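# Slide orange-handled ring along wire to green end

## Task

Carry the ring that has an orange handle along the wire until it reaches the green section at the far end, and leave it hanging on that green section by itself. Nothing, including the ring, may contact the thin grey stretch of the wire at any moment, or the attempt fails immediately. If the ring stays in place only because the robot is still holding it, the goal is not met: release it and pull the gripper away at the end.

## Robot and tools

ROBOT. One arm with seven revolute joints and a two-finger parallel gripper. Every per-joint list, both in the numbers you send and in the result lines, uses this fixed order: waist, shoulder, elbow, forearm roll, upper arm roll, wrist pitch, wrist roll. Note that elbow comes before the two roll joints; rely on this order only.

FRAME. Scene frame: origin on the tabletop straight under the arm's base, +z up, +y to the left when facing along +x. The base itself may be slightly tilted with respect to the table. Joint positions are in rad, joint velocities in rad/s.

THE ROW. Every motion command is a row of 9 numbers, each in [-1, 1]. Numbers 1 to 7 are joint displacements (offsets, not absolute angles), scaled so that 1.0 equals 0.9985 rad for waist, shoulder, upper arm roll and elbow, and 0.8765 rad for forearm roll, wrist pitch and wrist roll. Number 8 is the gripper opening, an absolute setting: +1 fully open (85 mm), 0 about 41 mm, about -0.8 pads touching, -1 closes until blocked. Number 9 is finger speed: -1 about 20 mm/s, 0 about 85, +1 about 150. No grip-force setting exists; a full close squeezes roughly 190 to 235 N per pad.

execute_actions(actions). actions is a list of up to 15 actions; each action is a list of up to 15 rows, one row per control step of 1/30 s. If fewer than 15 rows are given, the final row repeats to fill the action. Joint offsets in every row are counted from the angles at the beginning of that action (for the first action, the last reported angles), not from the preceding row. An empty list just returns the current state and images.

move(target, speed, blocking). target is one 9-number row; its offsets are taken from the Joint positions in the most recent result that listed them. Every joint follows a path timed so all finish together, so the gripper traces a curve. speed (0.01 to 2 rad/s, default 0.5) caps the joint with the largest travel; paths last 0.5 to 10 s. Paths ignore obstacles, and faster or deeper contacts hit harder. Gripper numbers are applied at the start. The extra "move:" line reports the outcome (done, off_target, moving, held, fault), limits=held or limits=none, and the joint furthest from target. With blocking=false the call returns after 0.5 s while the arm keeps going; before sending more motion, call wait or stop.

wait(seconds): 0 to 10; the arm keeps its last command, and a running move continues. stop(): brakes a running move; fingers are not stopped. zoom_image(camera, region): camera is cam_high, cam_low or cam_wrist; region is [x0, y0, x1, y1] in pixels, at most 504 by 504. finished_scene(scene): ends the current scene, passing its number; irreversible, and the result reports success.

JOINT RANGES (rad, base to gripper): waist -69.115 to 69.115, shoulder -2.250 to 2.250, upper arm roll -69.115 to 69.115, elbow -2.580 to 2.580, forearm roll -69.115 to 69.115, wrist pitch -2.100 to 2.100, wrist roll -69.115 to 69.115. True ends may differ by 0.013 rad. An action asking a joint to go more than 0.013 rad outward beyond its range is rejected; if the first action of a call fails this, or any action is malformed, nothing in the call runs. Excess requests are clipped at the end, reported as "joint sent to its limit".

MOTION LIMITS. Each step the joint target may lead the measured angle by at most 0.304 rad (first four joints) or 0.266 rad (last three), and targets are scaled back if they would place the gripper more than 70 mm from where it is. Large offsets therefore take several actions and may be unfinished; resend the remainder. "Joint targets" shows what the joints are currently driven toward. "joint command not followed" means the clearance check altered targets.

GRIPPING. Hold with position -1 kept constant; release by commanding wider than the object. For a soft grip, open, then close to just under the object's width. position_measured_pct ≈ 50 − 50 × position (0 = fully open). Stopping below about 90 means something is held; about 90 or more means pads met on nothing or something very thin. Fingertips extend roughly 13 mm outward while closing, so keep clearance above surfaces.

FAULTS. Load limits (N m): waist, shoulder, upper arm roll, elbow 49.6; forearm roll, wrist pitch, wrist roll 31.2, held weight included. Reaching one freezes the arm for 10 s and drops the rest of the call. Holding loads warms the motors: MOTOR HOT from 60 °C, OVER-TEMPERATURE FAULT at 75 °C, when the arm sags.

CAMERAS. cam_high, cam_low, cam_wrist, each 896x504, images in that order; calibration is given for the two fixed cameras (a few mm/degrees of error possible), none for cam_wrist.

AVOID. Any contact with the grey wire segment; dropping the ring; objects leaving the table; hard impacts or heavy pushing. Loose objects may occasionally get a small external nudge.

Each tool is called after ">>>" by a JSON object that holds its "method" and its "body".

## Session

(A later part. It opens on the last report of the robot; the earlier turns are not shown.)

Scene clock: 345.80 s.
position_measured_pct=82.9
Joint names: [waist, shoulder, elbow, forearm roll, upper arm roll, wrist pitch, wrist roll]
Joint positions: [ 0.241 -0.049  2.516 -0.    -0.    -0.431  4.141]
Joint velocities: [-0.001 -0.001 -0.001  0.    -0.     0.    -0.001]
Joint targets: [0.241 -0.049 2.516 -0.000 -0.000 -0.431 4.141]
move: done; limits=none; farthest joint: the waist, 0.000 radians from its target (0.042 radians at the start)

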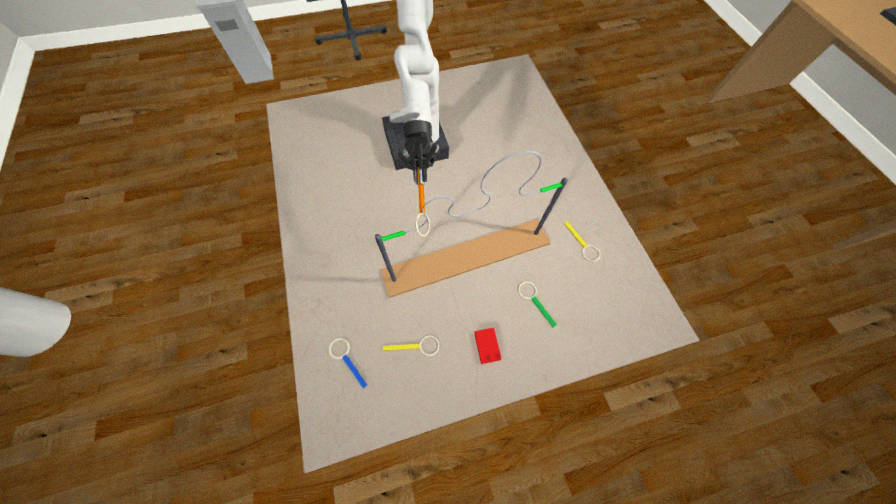

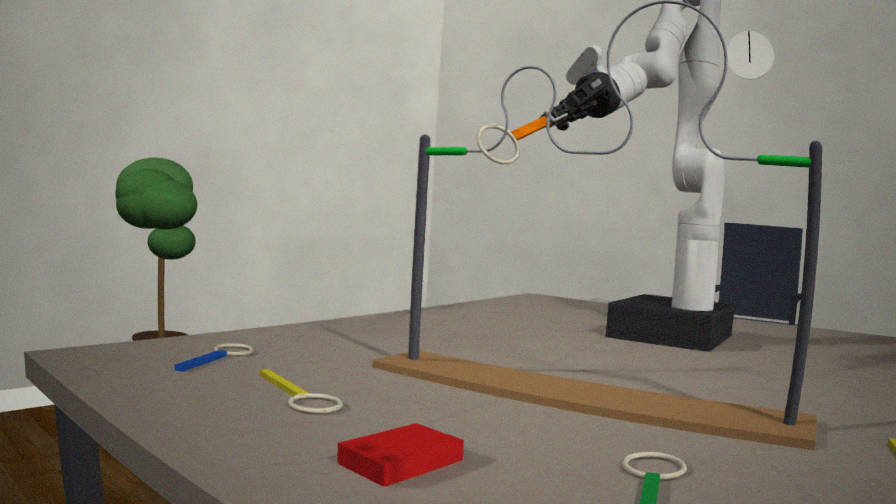

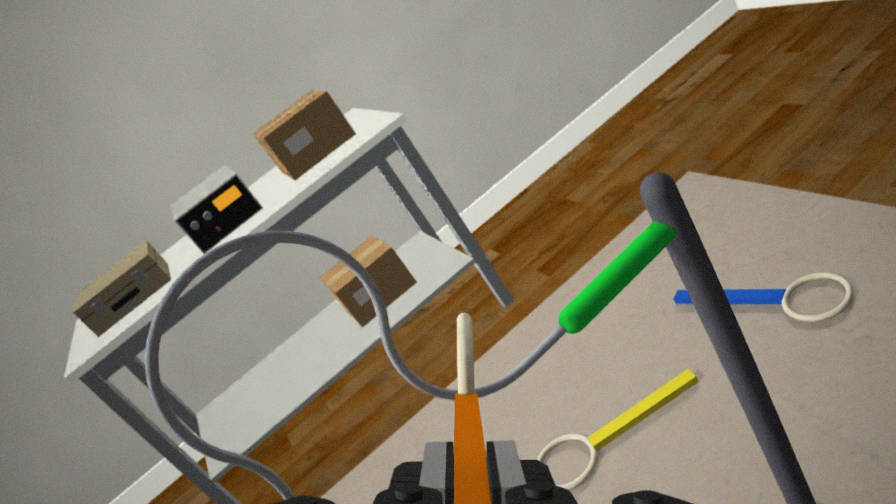

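>>> {"method": "move", "body": {"target": [-0.0238,-0.0614,0,0,0,0.0311,-0.923,-0.75,-1], "speed": 0.8}}

>>> {"method": "move", "body": {"target": [0.0082,-0.0392,0,0,0,-0.0138,-0.593,-0.75,-1], "speed": 0.7}}

>>> {"method": "zoom_image", "body": {"camera": "cam_low", "region": [450, 40, 600, 190]}}

Scene clock: 354.80 s.
position_measured_pct=82.9
Joint names: [waist, shoulder, elbow, forearm roll, upper arm roll, wrist pitch, wrist roll]
Joint positions: [ 0.217 -0.11   2.516 -0.    -0.    -0.403  3.332]
Joint velocities: [-0.    -0.002 -0.    -0.     0.002  0.    -0.002]
Joint targets: [0.217 -0.110 2.516 -0.000 -0.000 -0.403 3.332]
move: done; limits=none; farthest joint: the waist, 0.000 radians from its target (0.023 radians at the start)

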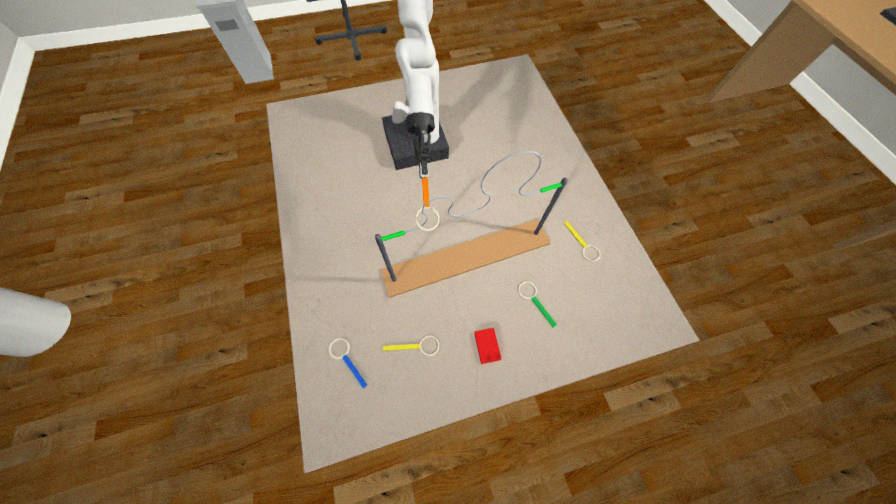

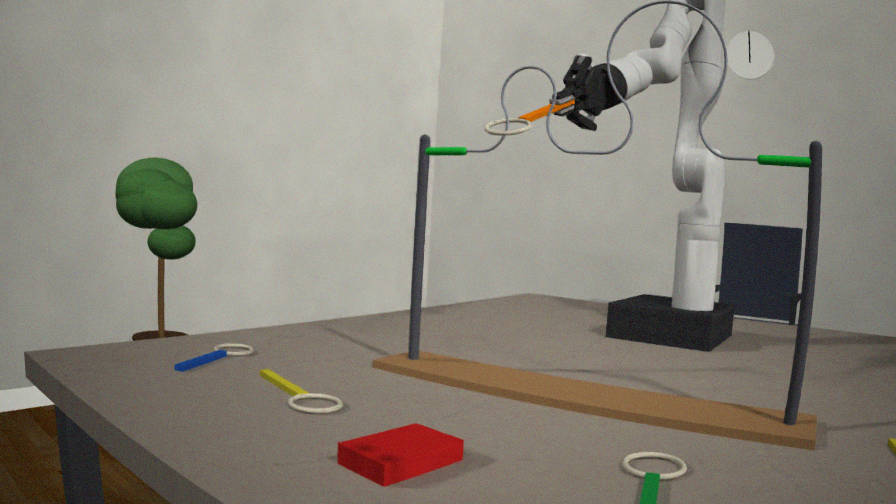

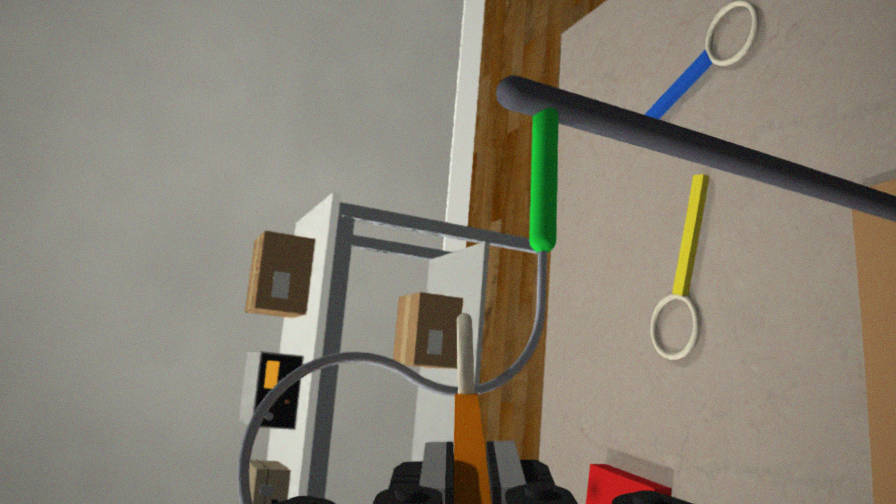

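Scene clock: 356.10 s.
position_measured_pct=82.9
Joint names: [waist, shoulder, elbow, forearm roll, upper arm roll, wrist pitch, wrist roll]
Joint positions: [ 0.225 -0.149  2.516 -0.    -0.    -0.415  2.813]
Joint velocities: [ 0.    -0.     0.001  0.    -0.    -0.    -0.002]
Joint targets: [0.225 -0.150 2.516 -0.000 -0.000 -0.415 2.812]
move: done; limits=none; farthest joint: the waist, 0.000 radians from its target (0.008 radians at the start)

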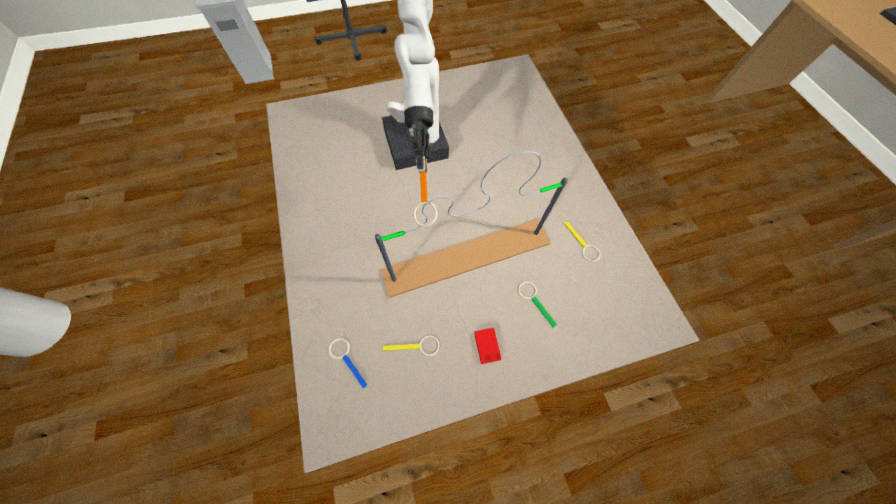

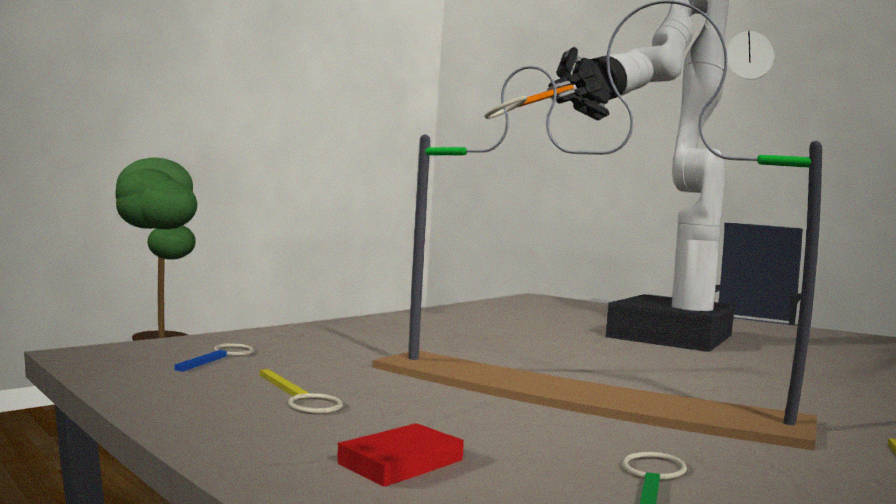

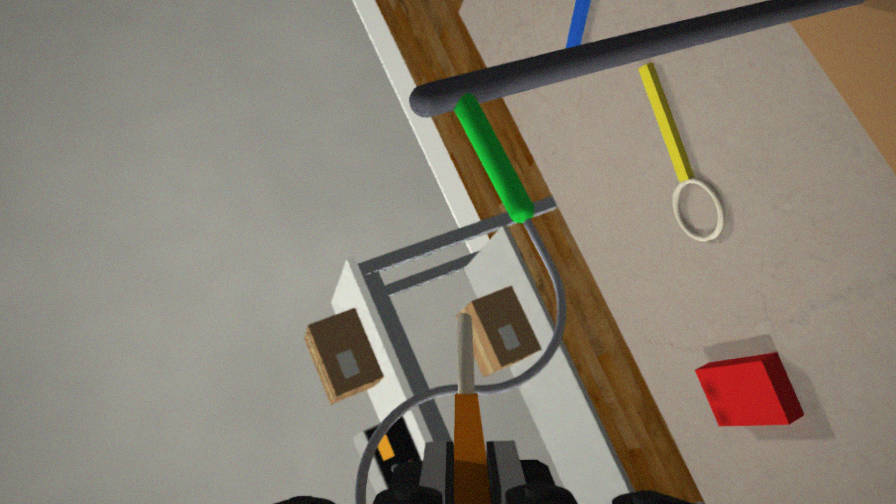

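Region (450, 40, 600, 190) of cam_low's 896x504 image, scaled by 3.360, with more detail than that image has.

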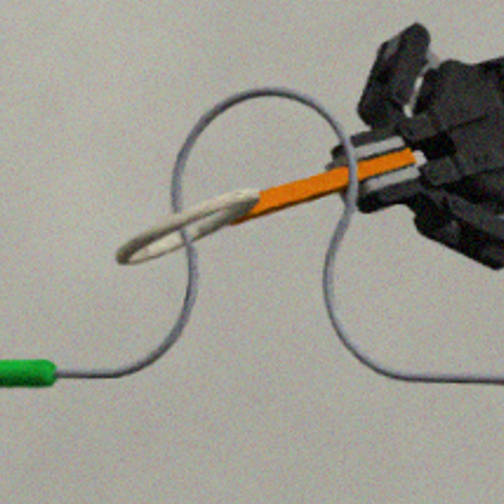

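>>> {"method": "move", "body": {"target": [0.0099,-0.0359,0,0,0,-0.0243,0.581,-0.75,-1], "speed": 0.8}}

>>> {"method": "move", "body": {"target": [-0.0259,-0.0514,0,0,0,0.01,0.8465,-0.75,-1], "speed": 0.8}}

>>> {"method": "move", "body": {"target": [-0.0477,-0.0434,0,0,0,0.0386,0.808,-0.75,-1], "speed": 0.8}}

>>> {"method": "zoom_image", "body": {"camera": "cam_high", "region": [400, 150, 500, 250]}}

Scene clock: 371.47 s.
position_measured_pct=82.9
Joint names: [waist, shoulder, elbow, forearm roll, upper arm roll, wrist pitch, wrist roll]
Joint positions: [ 0.235 -0.185  2.516 -0.    -0.    -0.437  3.322]
Joint velocities: [ 0.    -0.001 -0.     0.001 -0.001 -0.     0.002]
Joint targets: [0.235 -0.185 2.516 -0.000 -0.000 -0.437 3.322]
move: done; limits=none; farthest joint: the wrist roll, 0.001 radians from its target (0.510 radians at the start)

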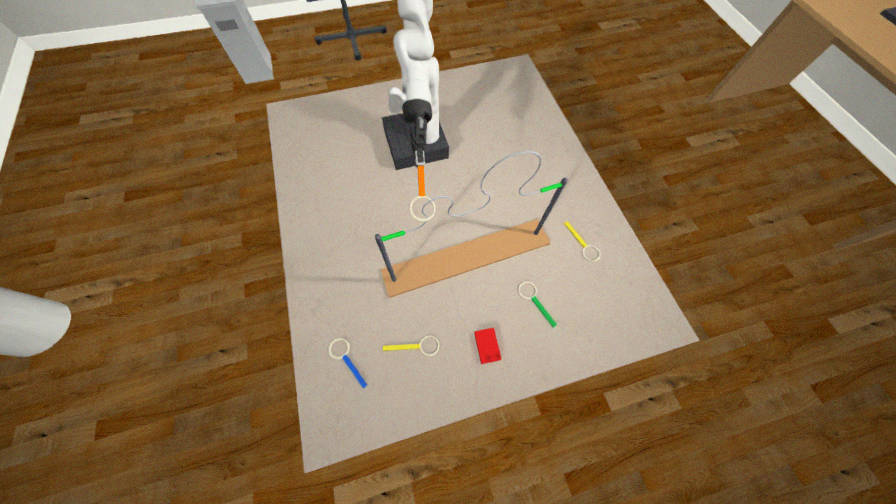

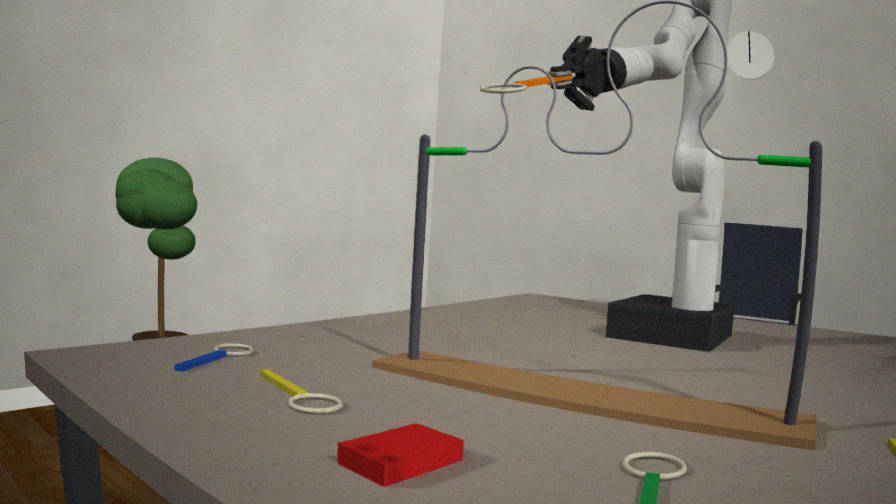

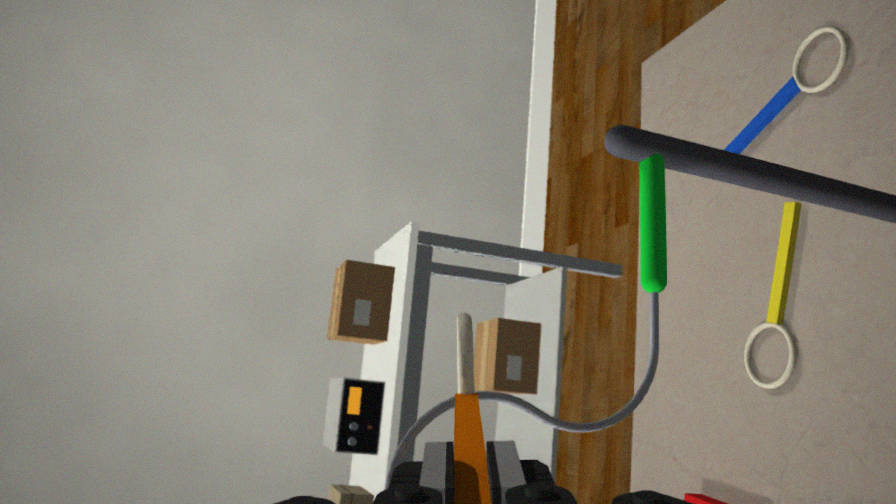

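Scene clock: 373.00 s.
position_measured_pct=82.9
Joint names: [waist, shoulder, elbow, forearm roll, upper arm roll, wrist pitch, wrist roll]
Joint positions: [ 0.209 -0.237  2.516 -0.    -0.    -0.428  4.064]
Joint velocities: [-0.    -0.     0.001  0.     0.    -0.     0.001]
Joint targets: [0.209 -0.237 2.516 -0.000 -0.000 -0.428 4.064]
move: done; limits=none; farthest joint: the waist, 0.000 radians from its target (0.026 radians at the start)

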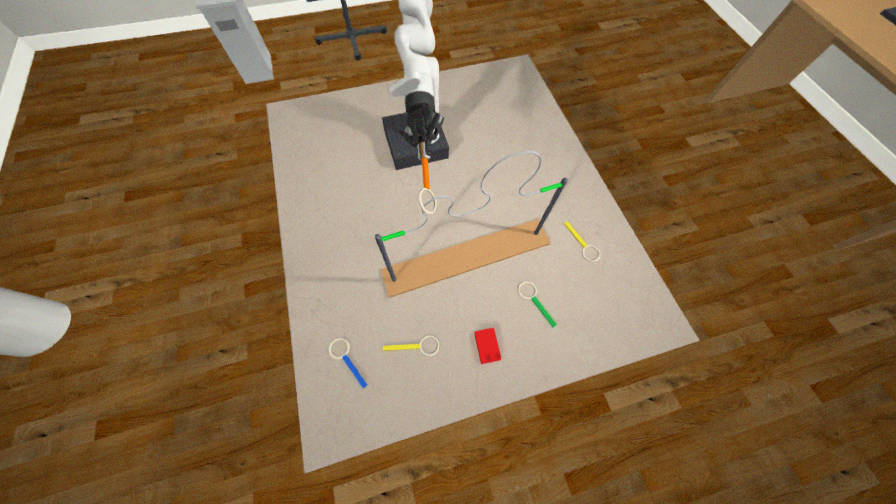

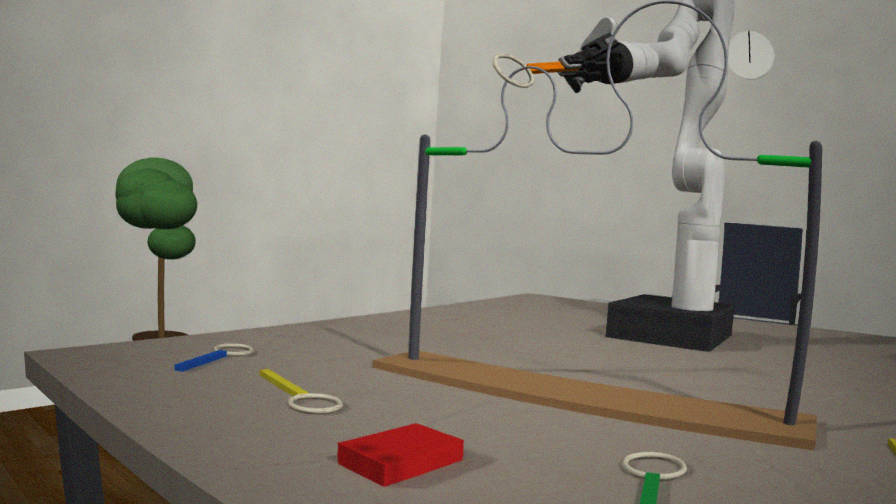

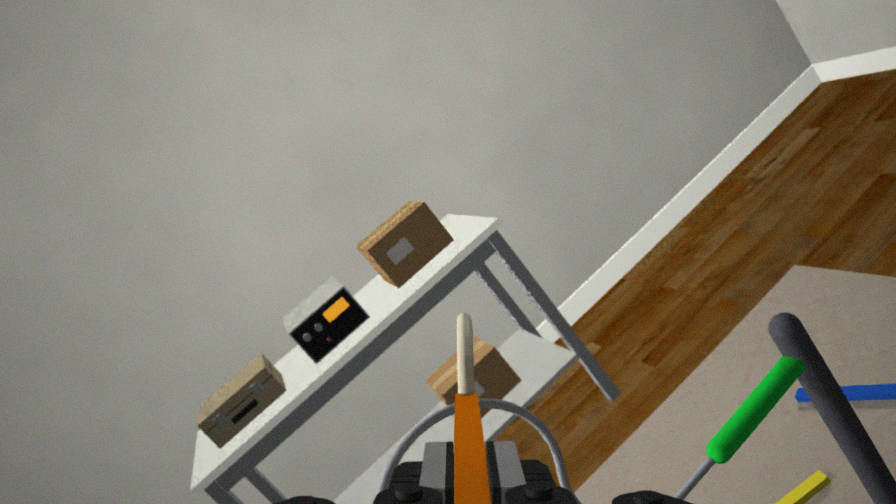

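Scene clock: 374.47 s.
position_measured_pct=82.9
Joint names: [waist, shoulder, elbow, forearm roll, upper arm roll, wrist pitch, wrist roll]
Joint positions: [ 0.162 -0.28   2.516 -0.    -0.    -0.394  4.772]
Joint velocities: [-0.001  0.     0.002  0.    -0.001  0.     0.002]
Joint targets: [0.161 -0.280 2.516 -0.000 -0.000 -0.394 4.772]
move: done; limits=none; farthest joint: the shoulder, 0.001 radians from its target (0.044 radians at the start)

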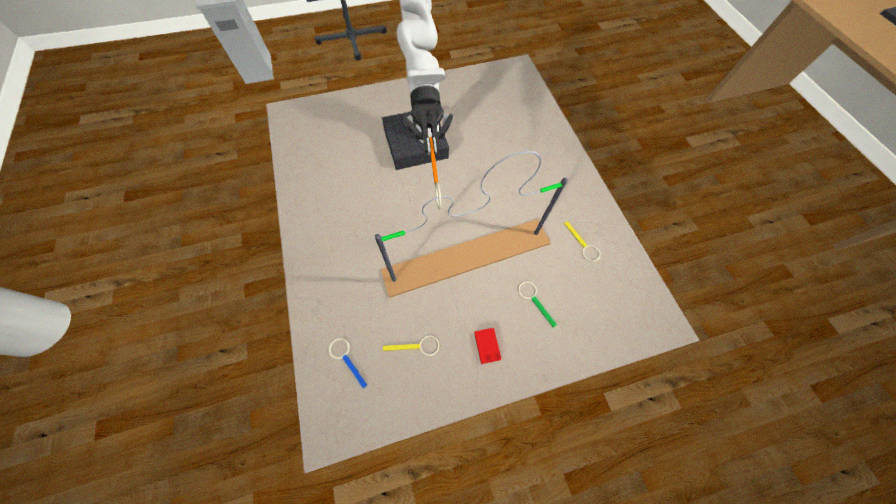

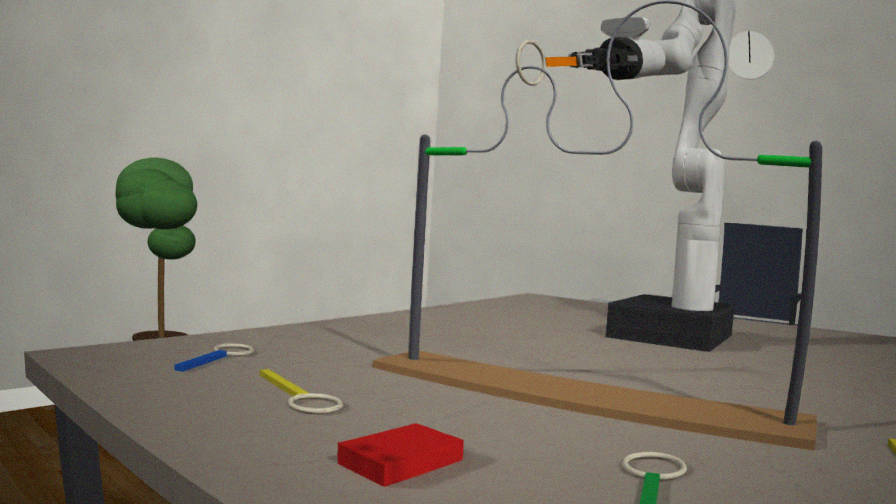

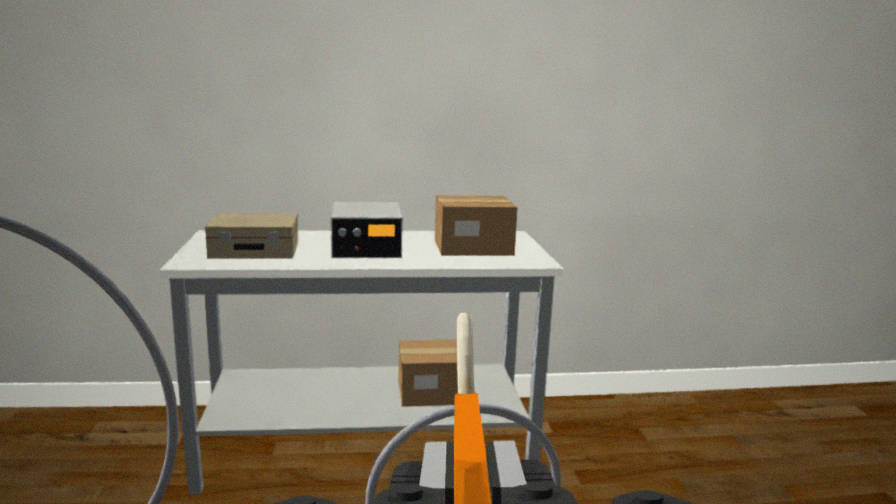

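Region (400, 150, 500, 250) of cam_high's 896x504 image, scaled by 5.040, with more detail than that image has.

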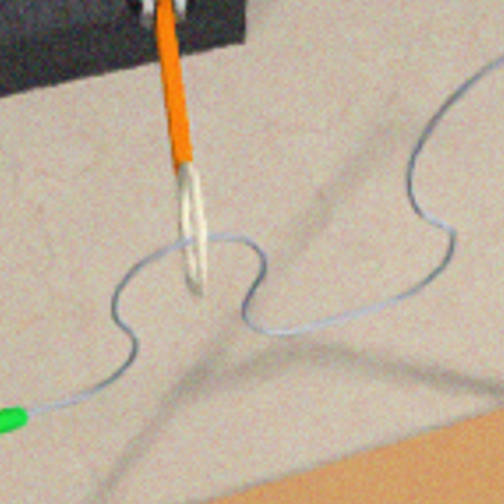

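>>> {"method": "move", "body": {"target": [-0.0505,-0.001,0,0,0,0.0478,0.751,-0.75,-1], "speed": 0.8}}

>>> {"method": "move", "body": {"target": [-0.0263,0.0227,0,0,0,0.0345,0.764,-0.75,-1], "speed": 0.8}}

>>> {"method": "zoom_image", "body": {"camera": "cam_low", "region": [500, 40, 650, 190]}}

Scene clock: 395.27 s.
position_measured_pct=82.9
Joint names: [waist, shoulder, elbow, forearm roll, upper arm roll, wrist pitch, wrist roll]
Joint positions: [ 0.111 -0.281  2.516 -0.    -0.    -0.352  5.43 ]
Joint velocities: [-0.001  0.001  0.    -0.    -0.001  0.     0.001]
Joint targets: [0.111 -0.281 2.516 -0.000 -0.000 -0.352 5.430]
move: done; limits=none; farthest joint: the waist, 0.000 radians from its target (0.050 radians at the start)

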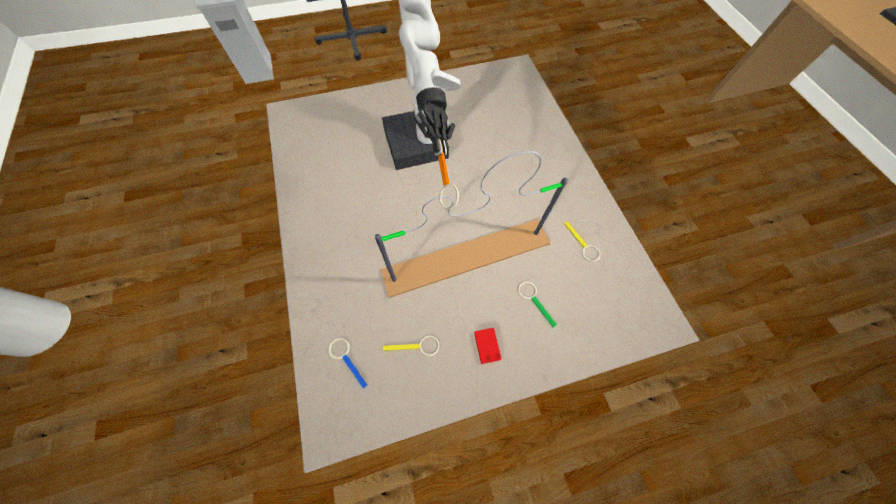

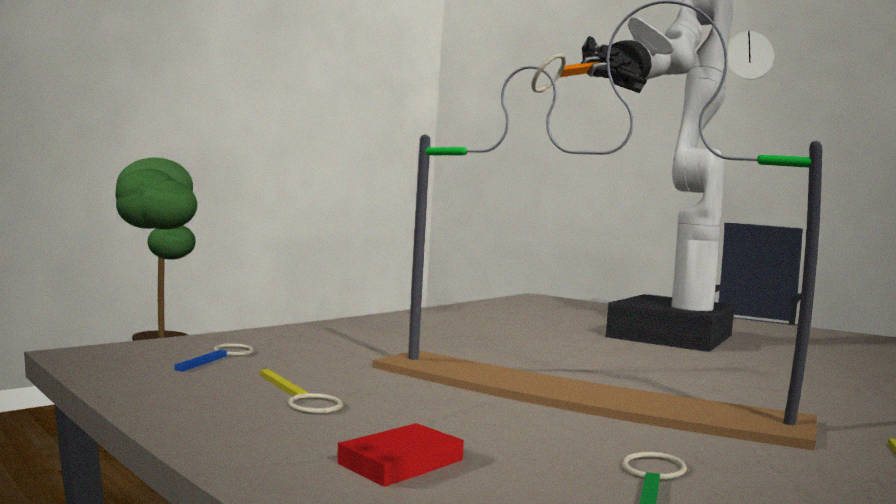

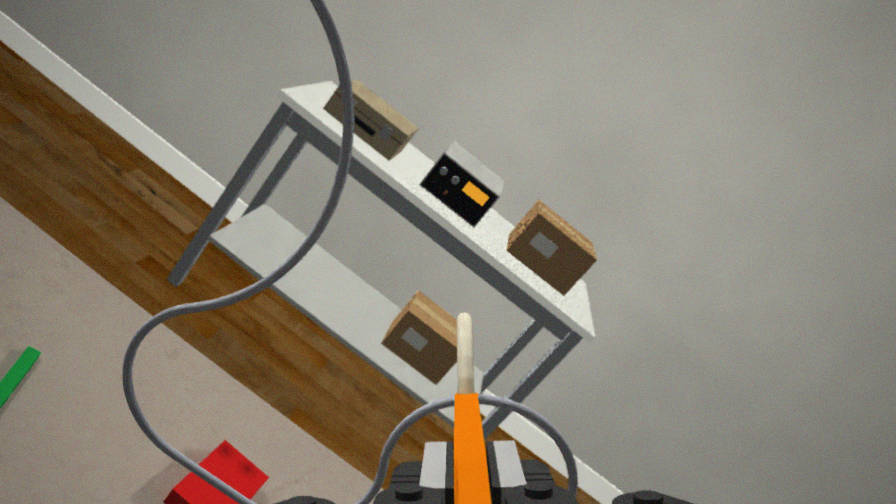

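Scene clock: 396.70 s.
position_measured_pct=82.9
Joint names: [waist, shoulder, elbow, forearm roll, upper arm roll, wrist pitch, wrist roll]
Joint positions: [ 0.085 -0.258  2.516 -0.    -0.    -0.322  6.1  ]
Joint velocities: [-0.     0.001  0.    -0.    -0.     0.     0.001]
Joint targets: [0.085 -0.258 2.516 -0.000 -0.000 -0.322 6.100]
move: done; limits=none; farthest joint: the waist, 0.000 radians from its target (0.026 radians at the start)

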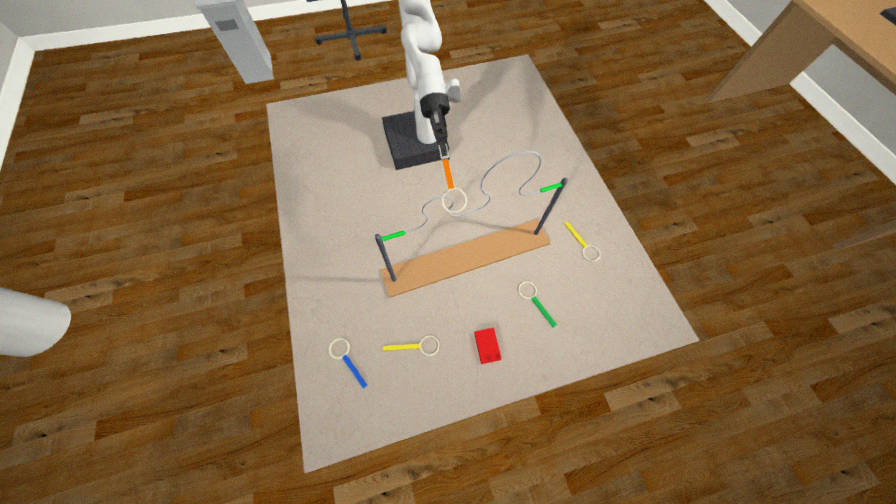

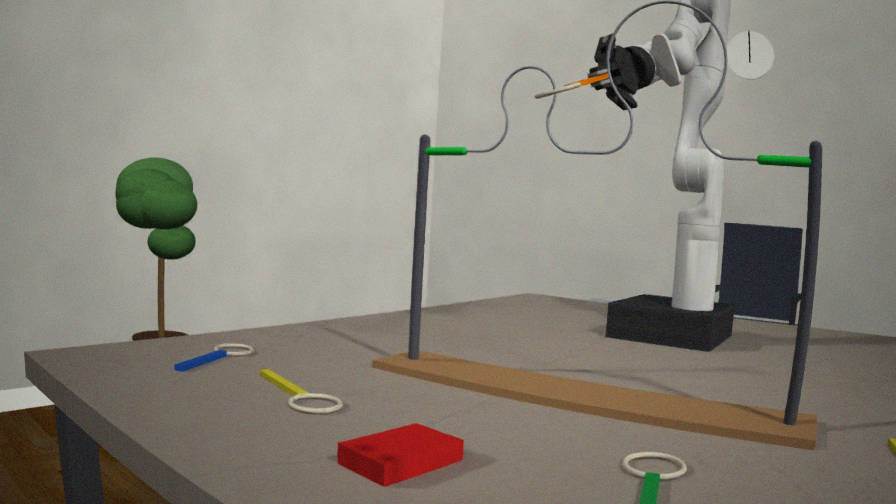

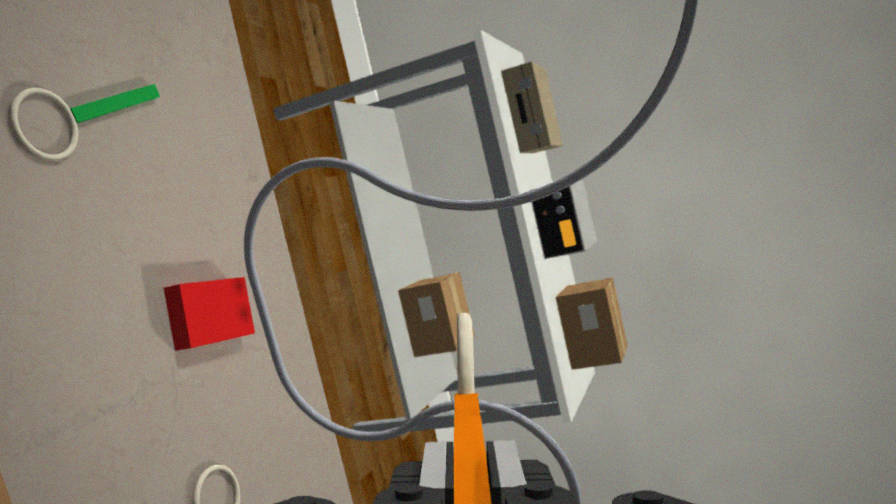

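Region (500, 40, 650, 190) of cam_low's 896x504 image, scaled by 3.360, with more detail than that image has.

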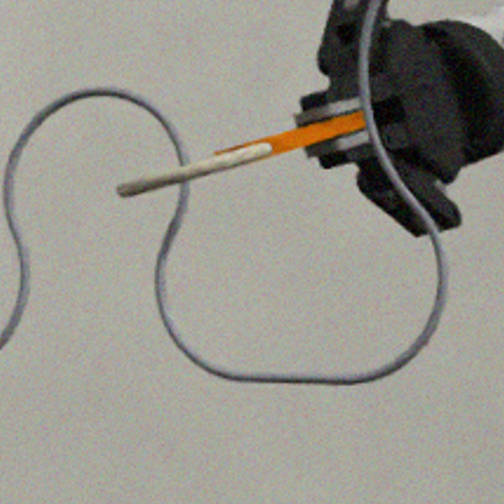

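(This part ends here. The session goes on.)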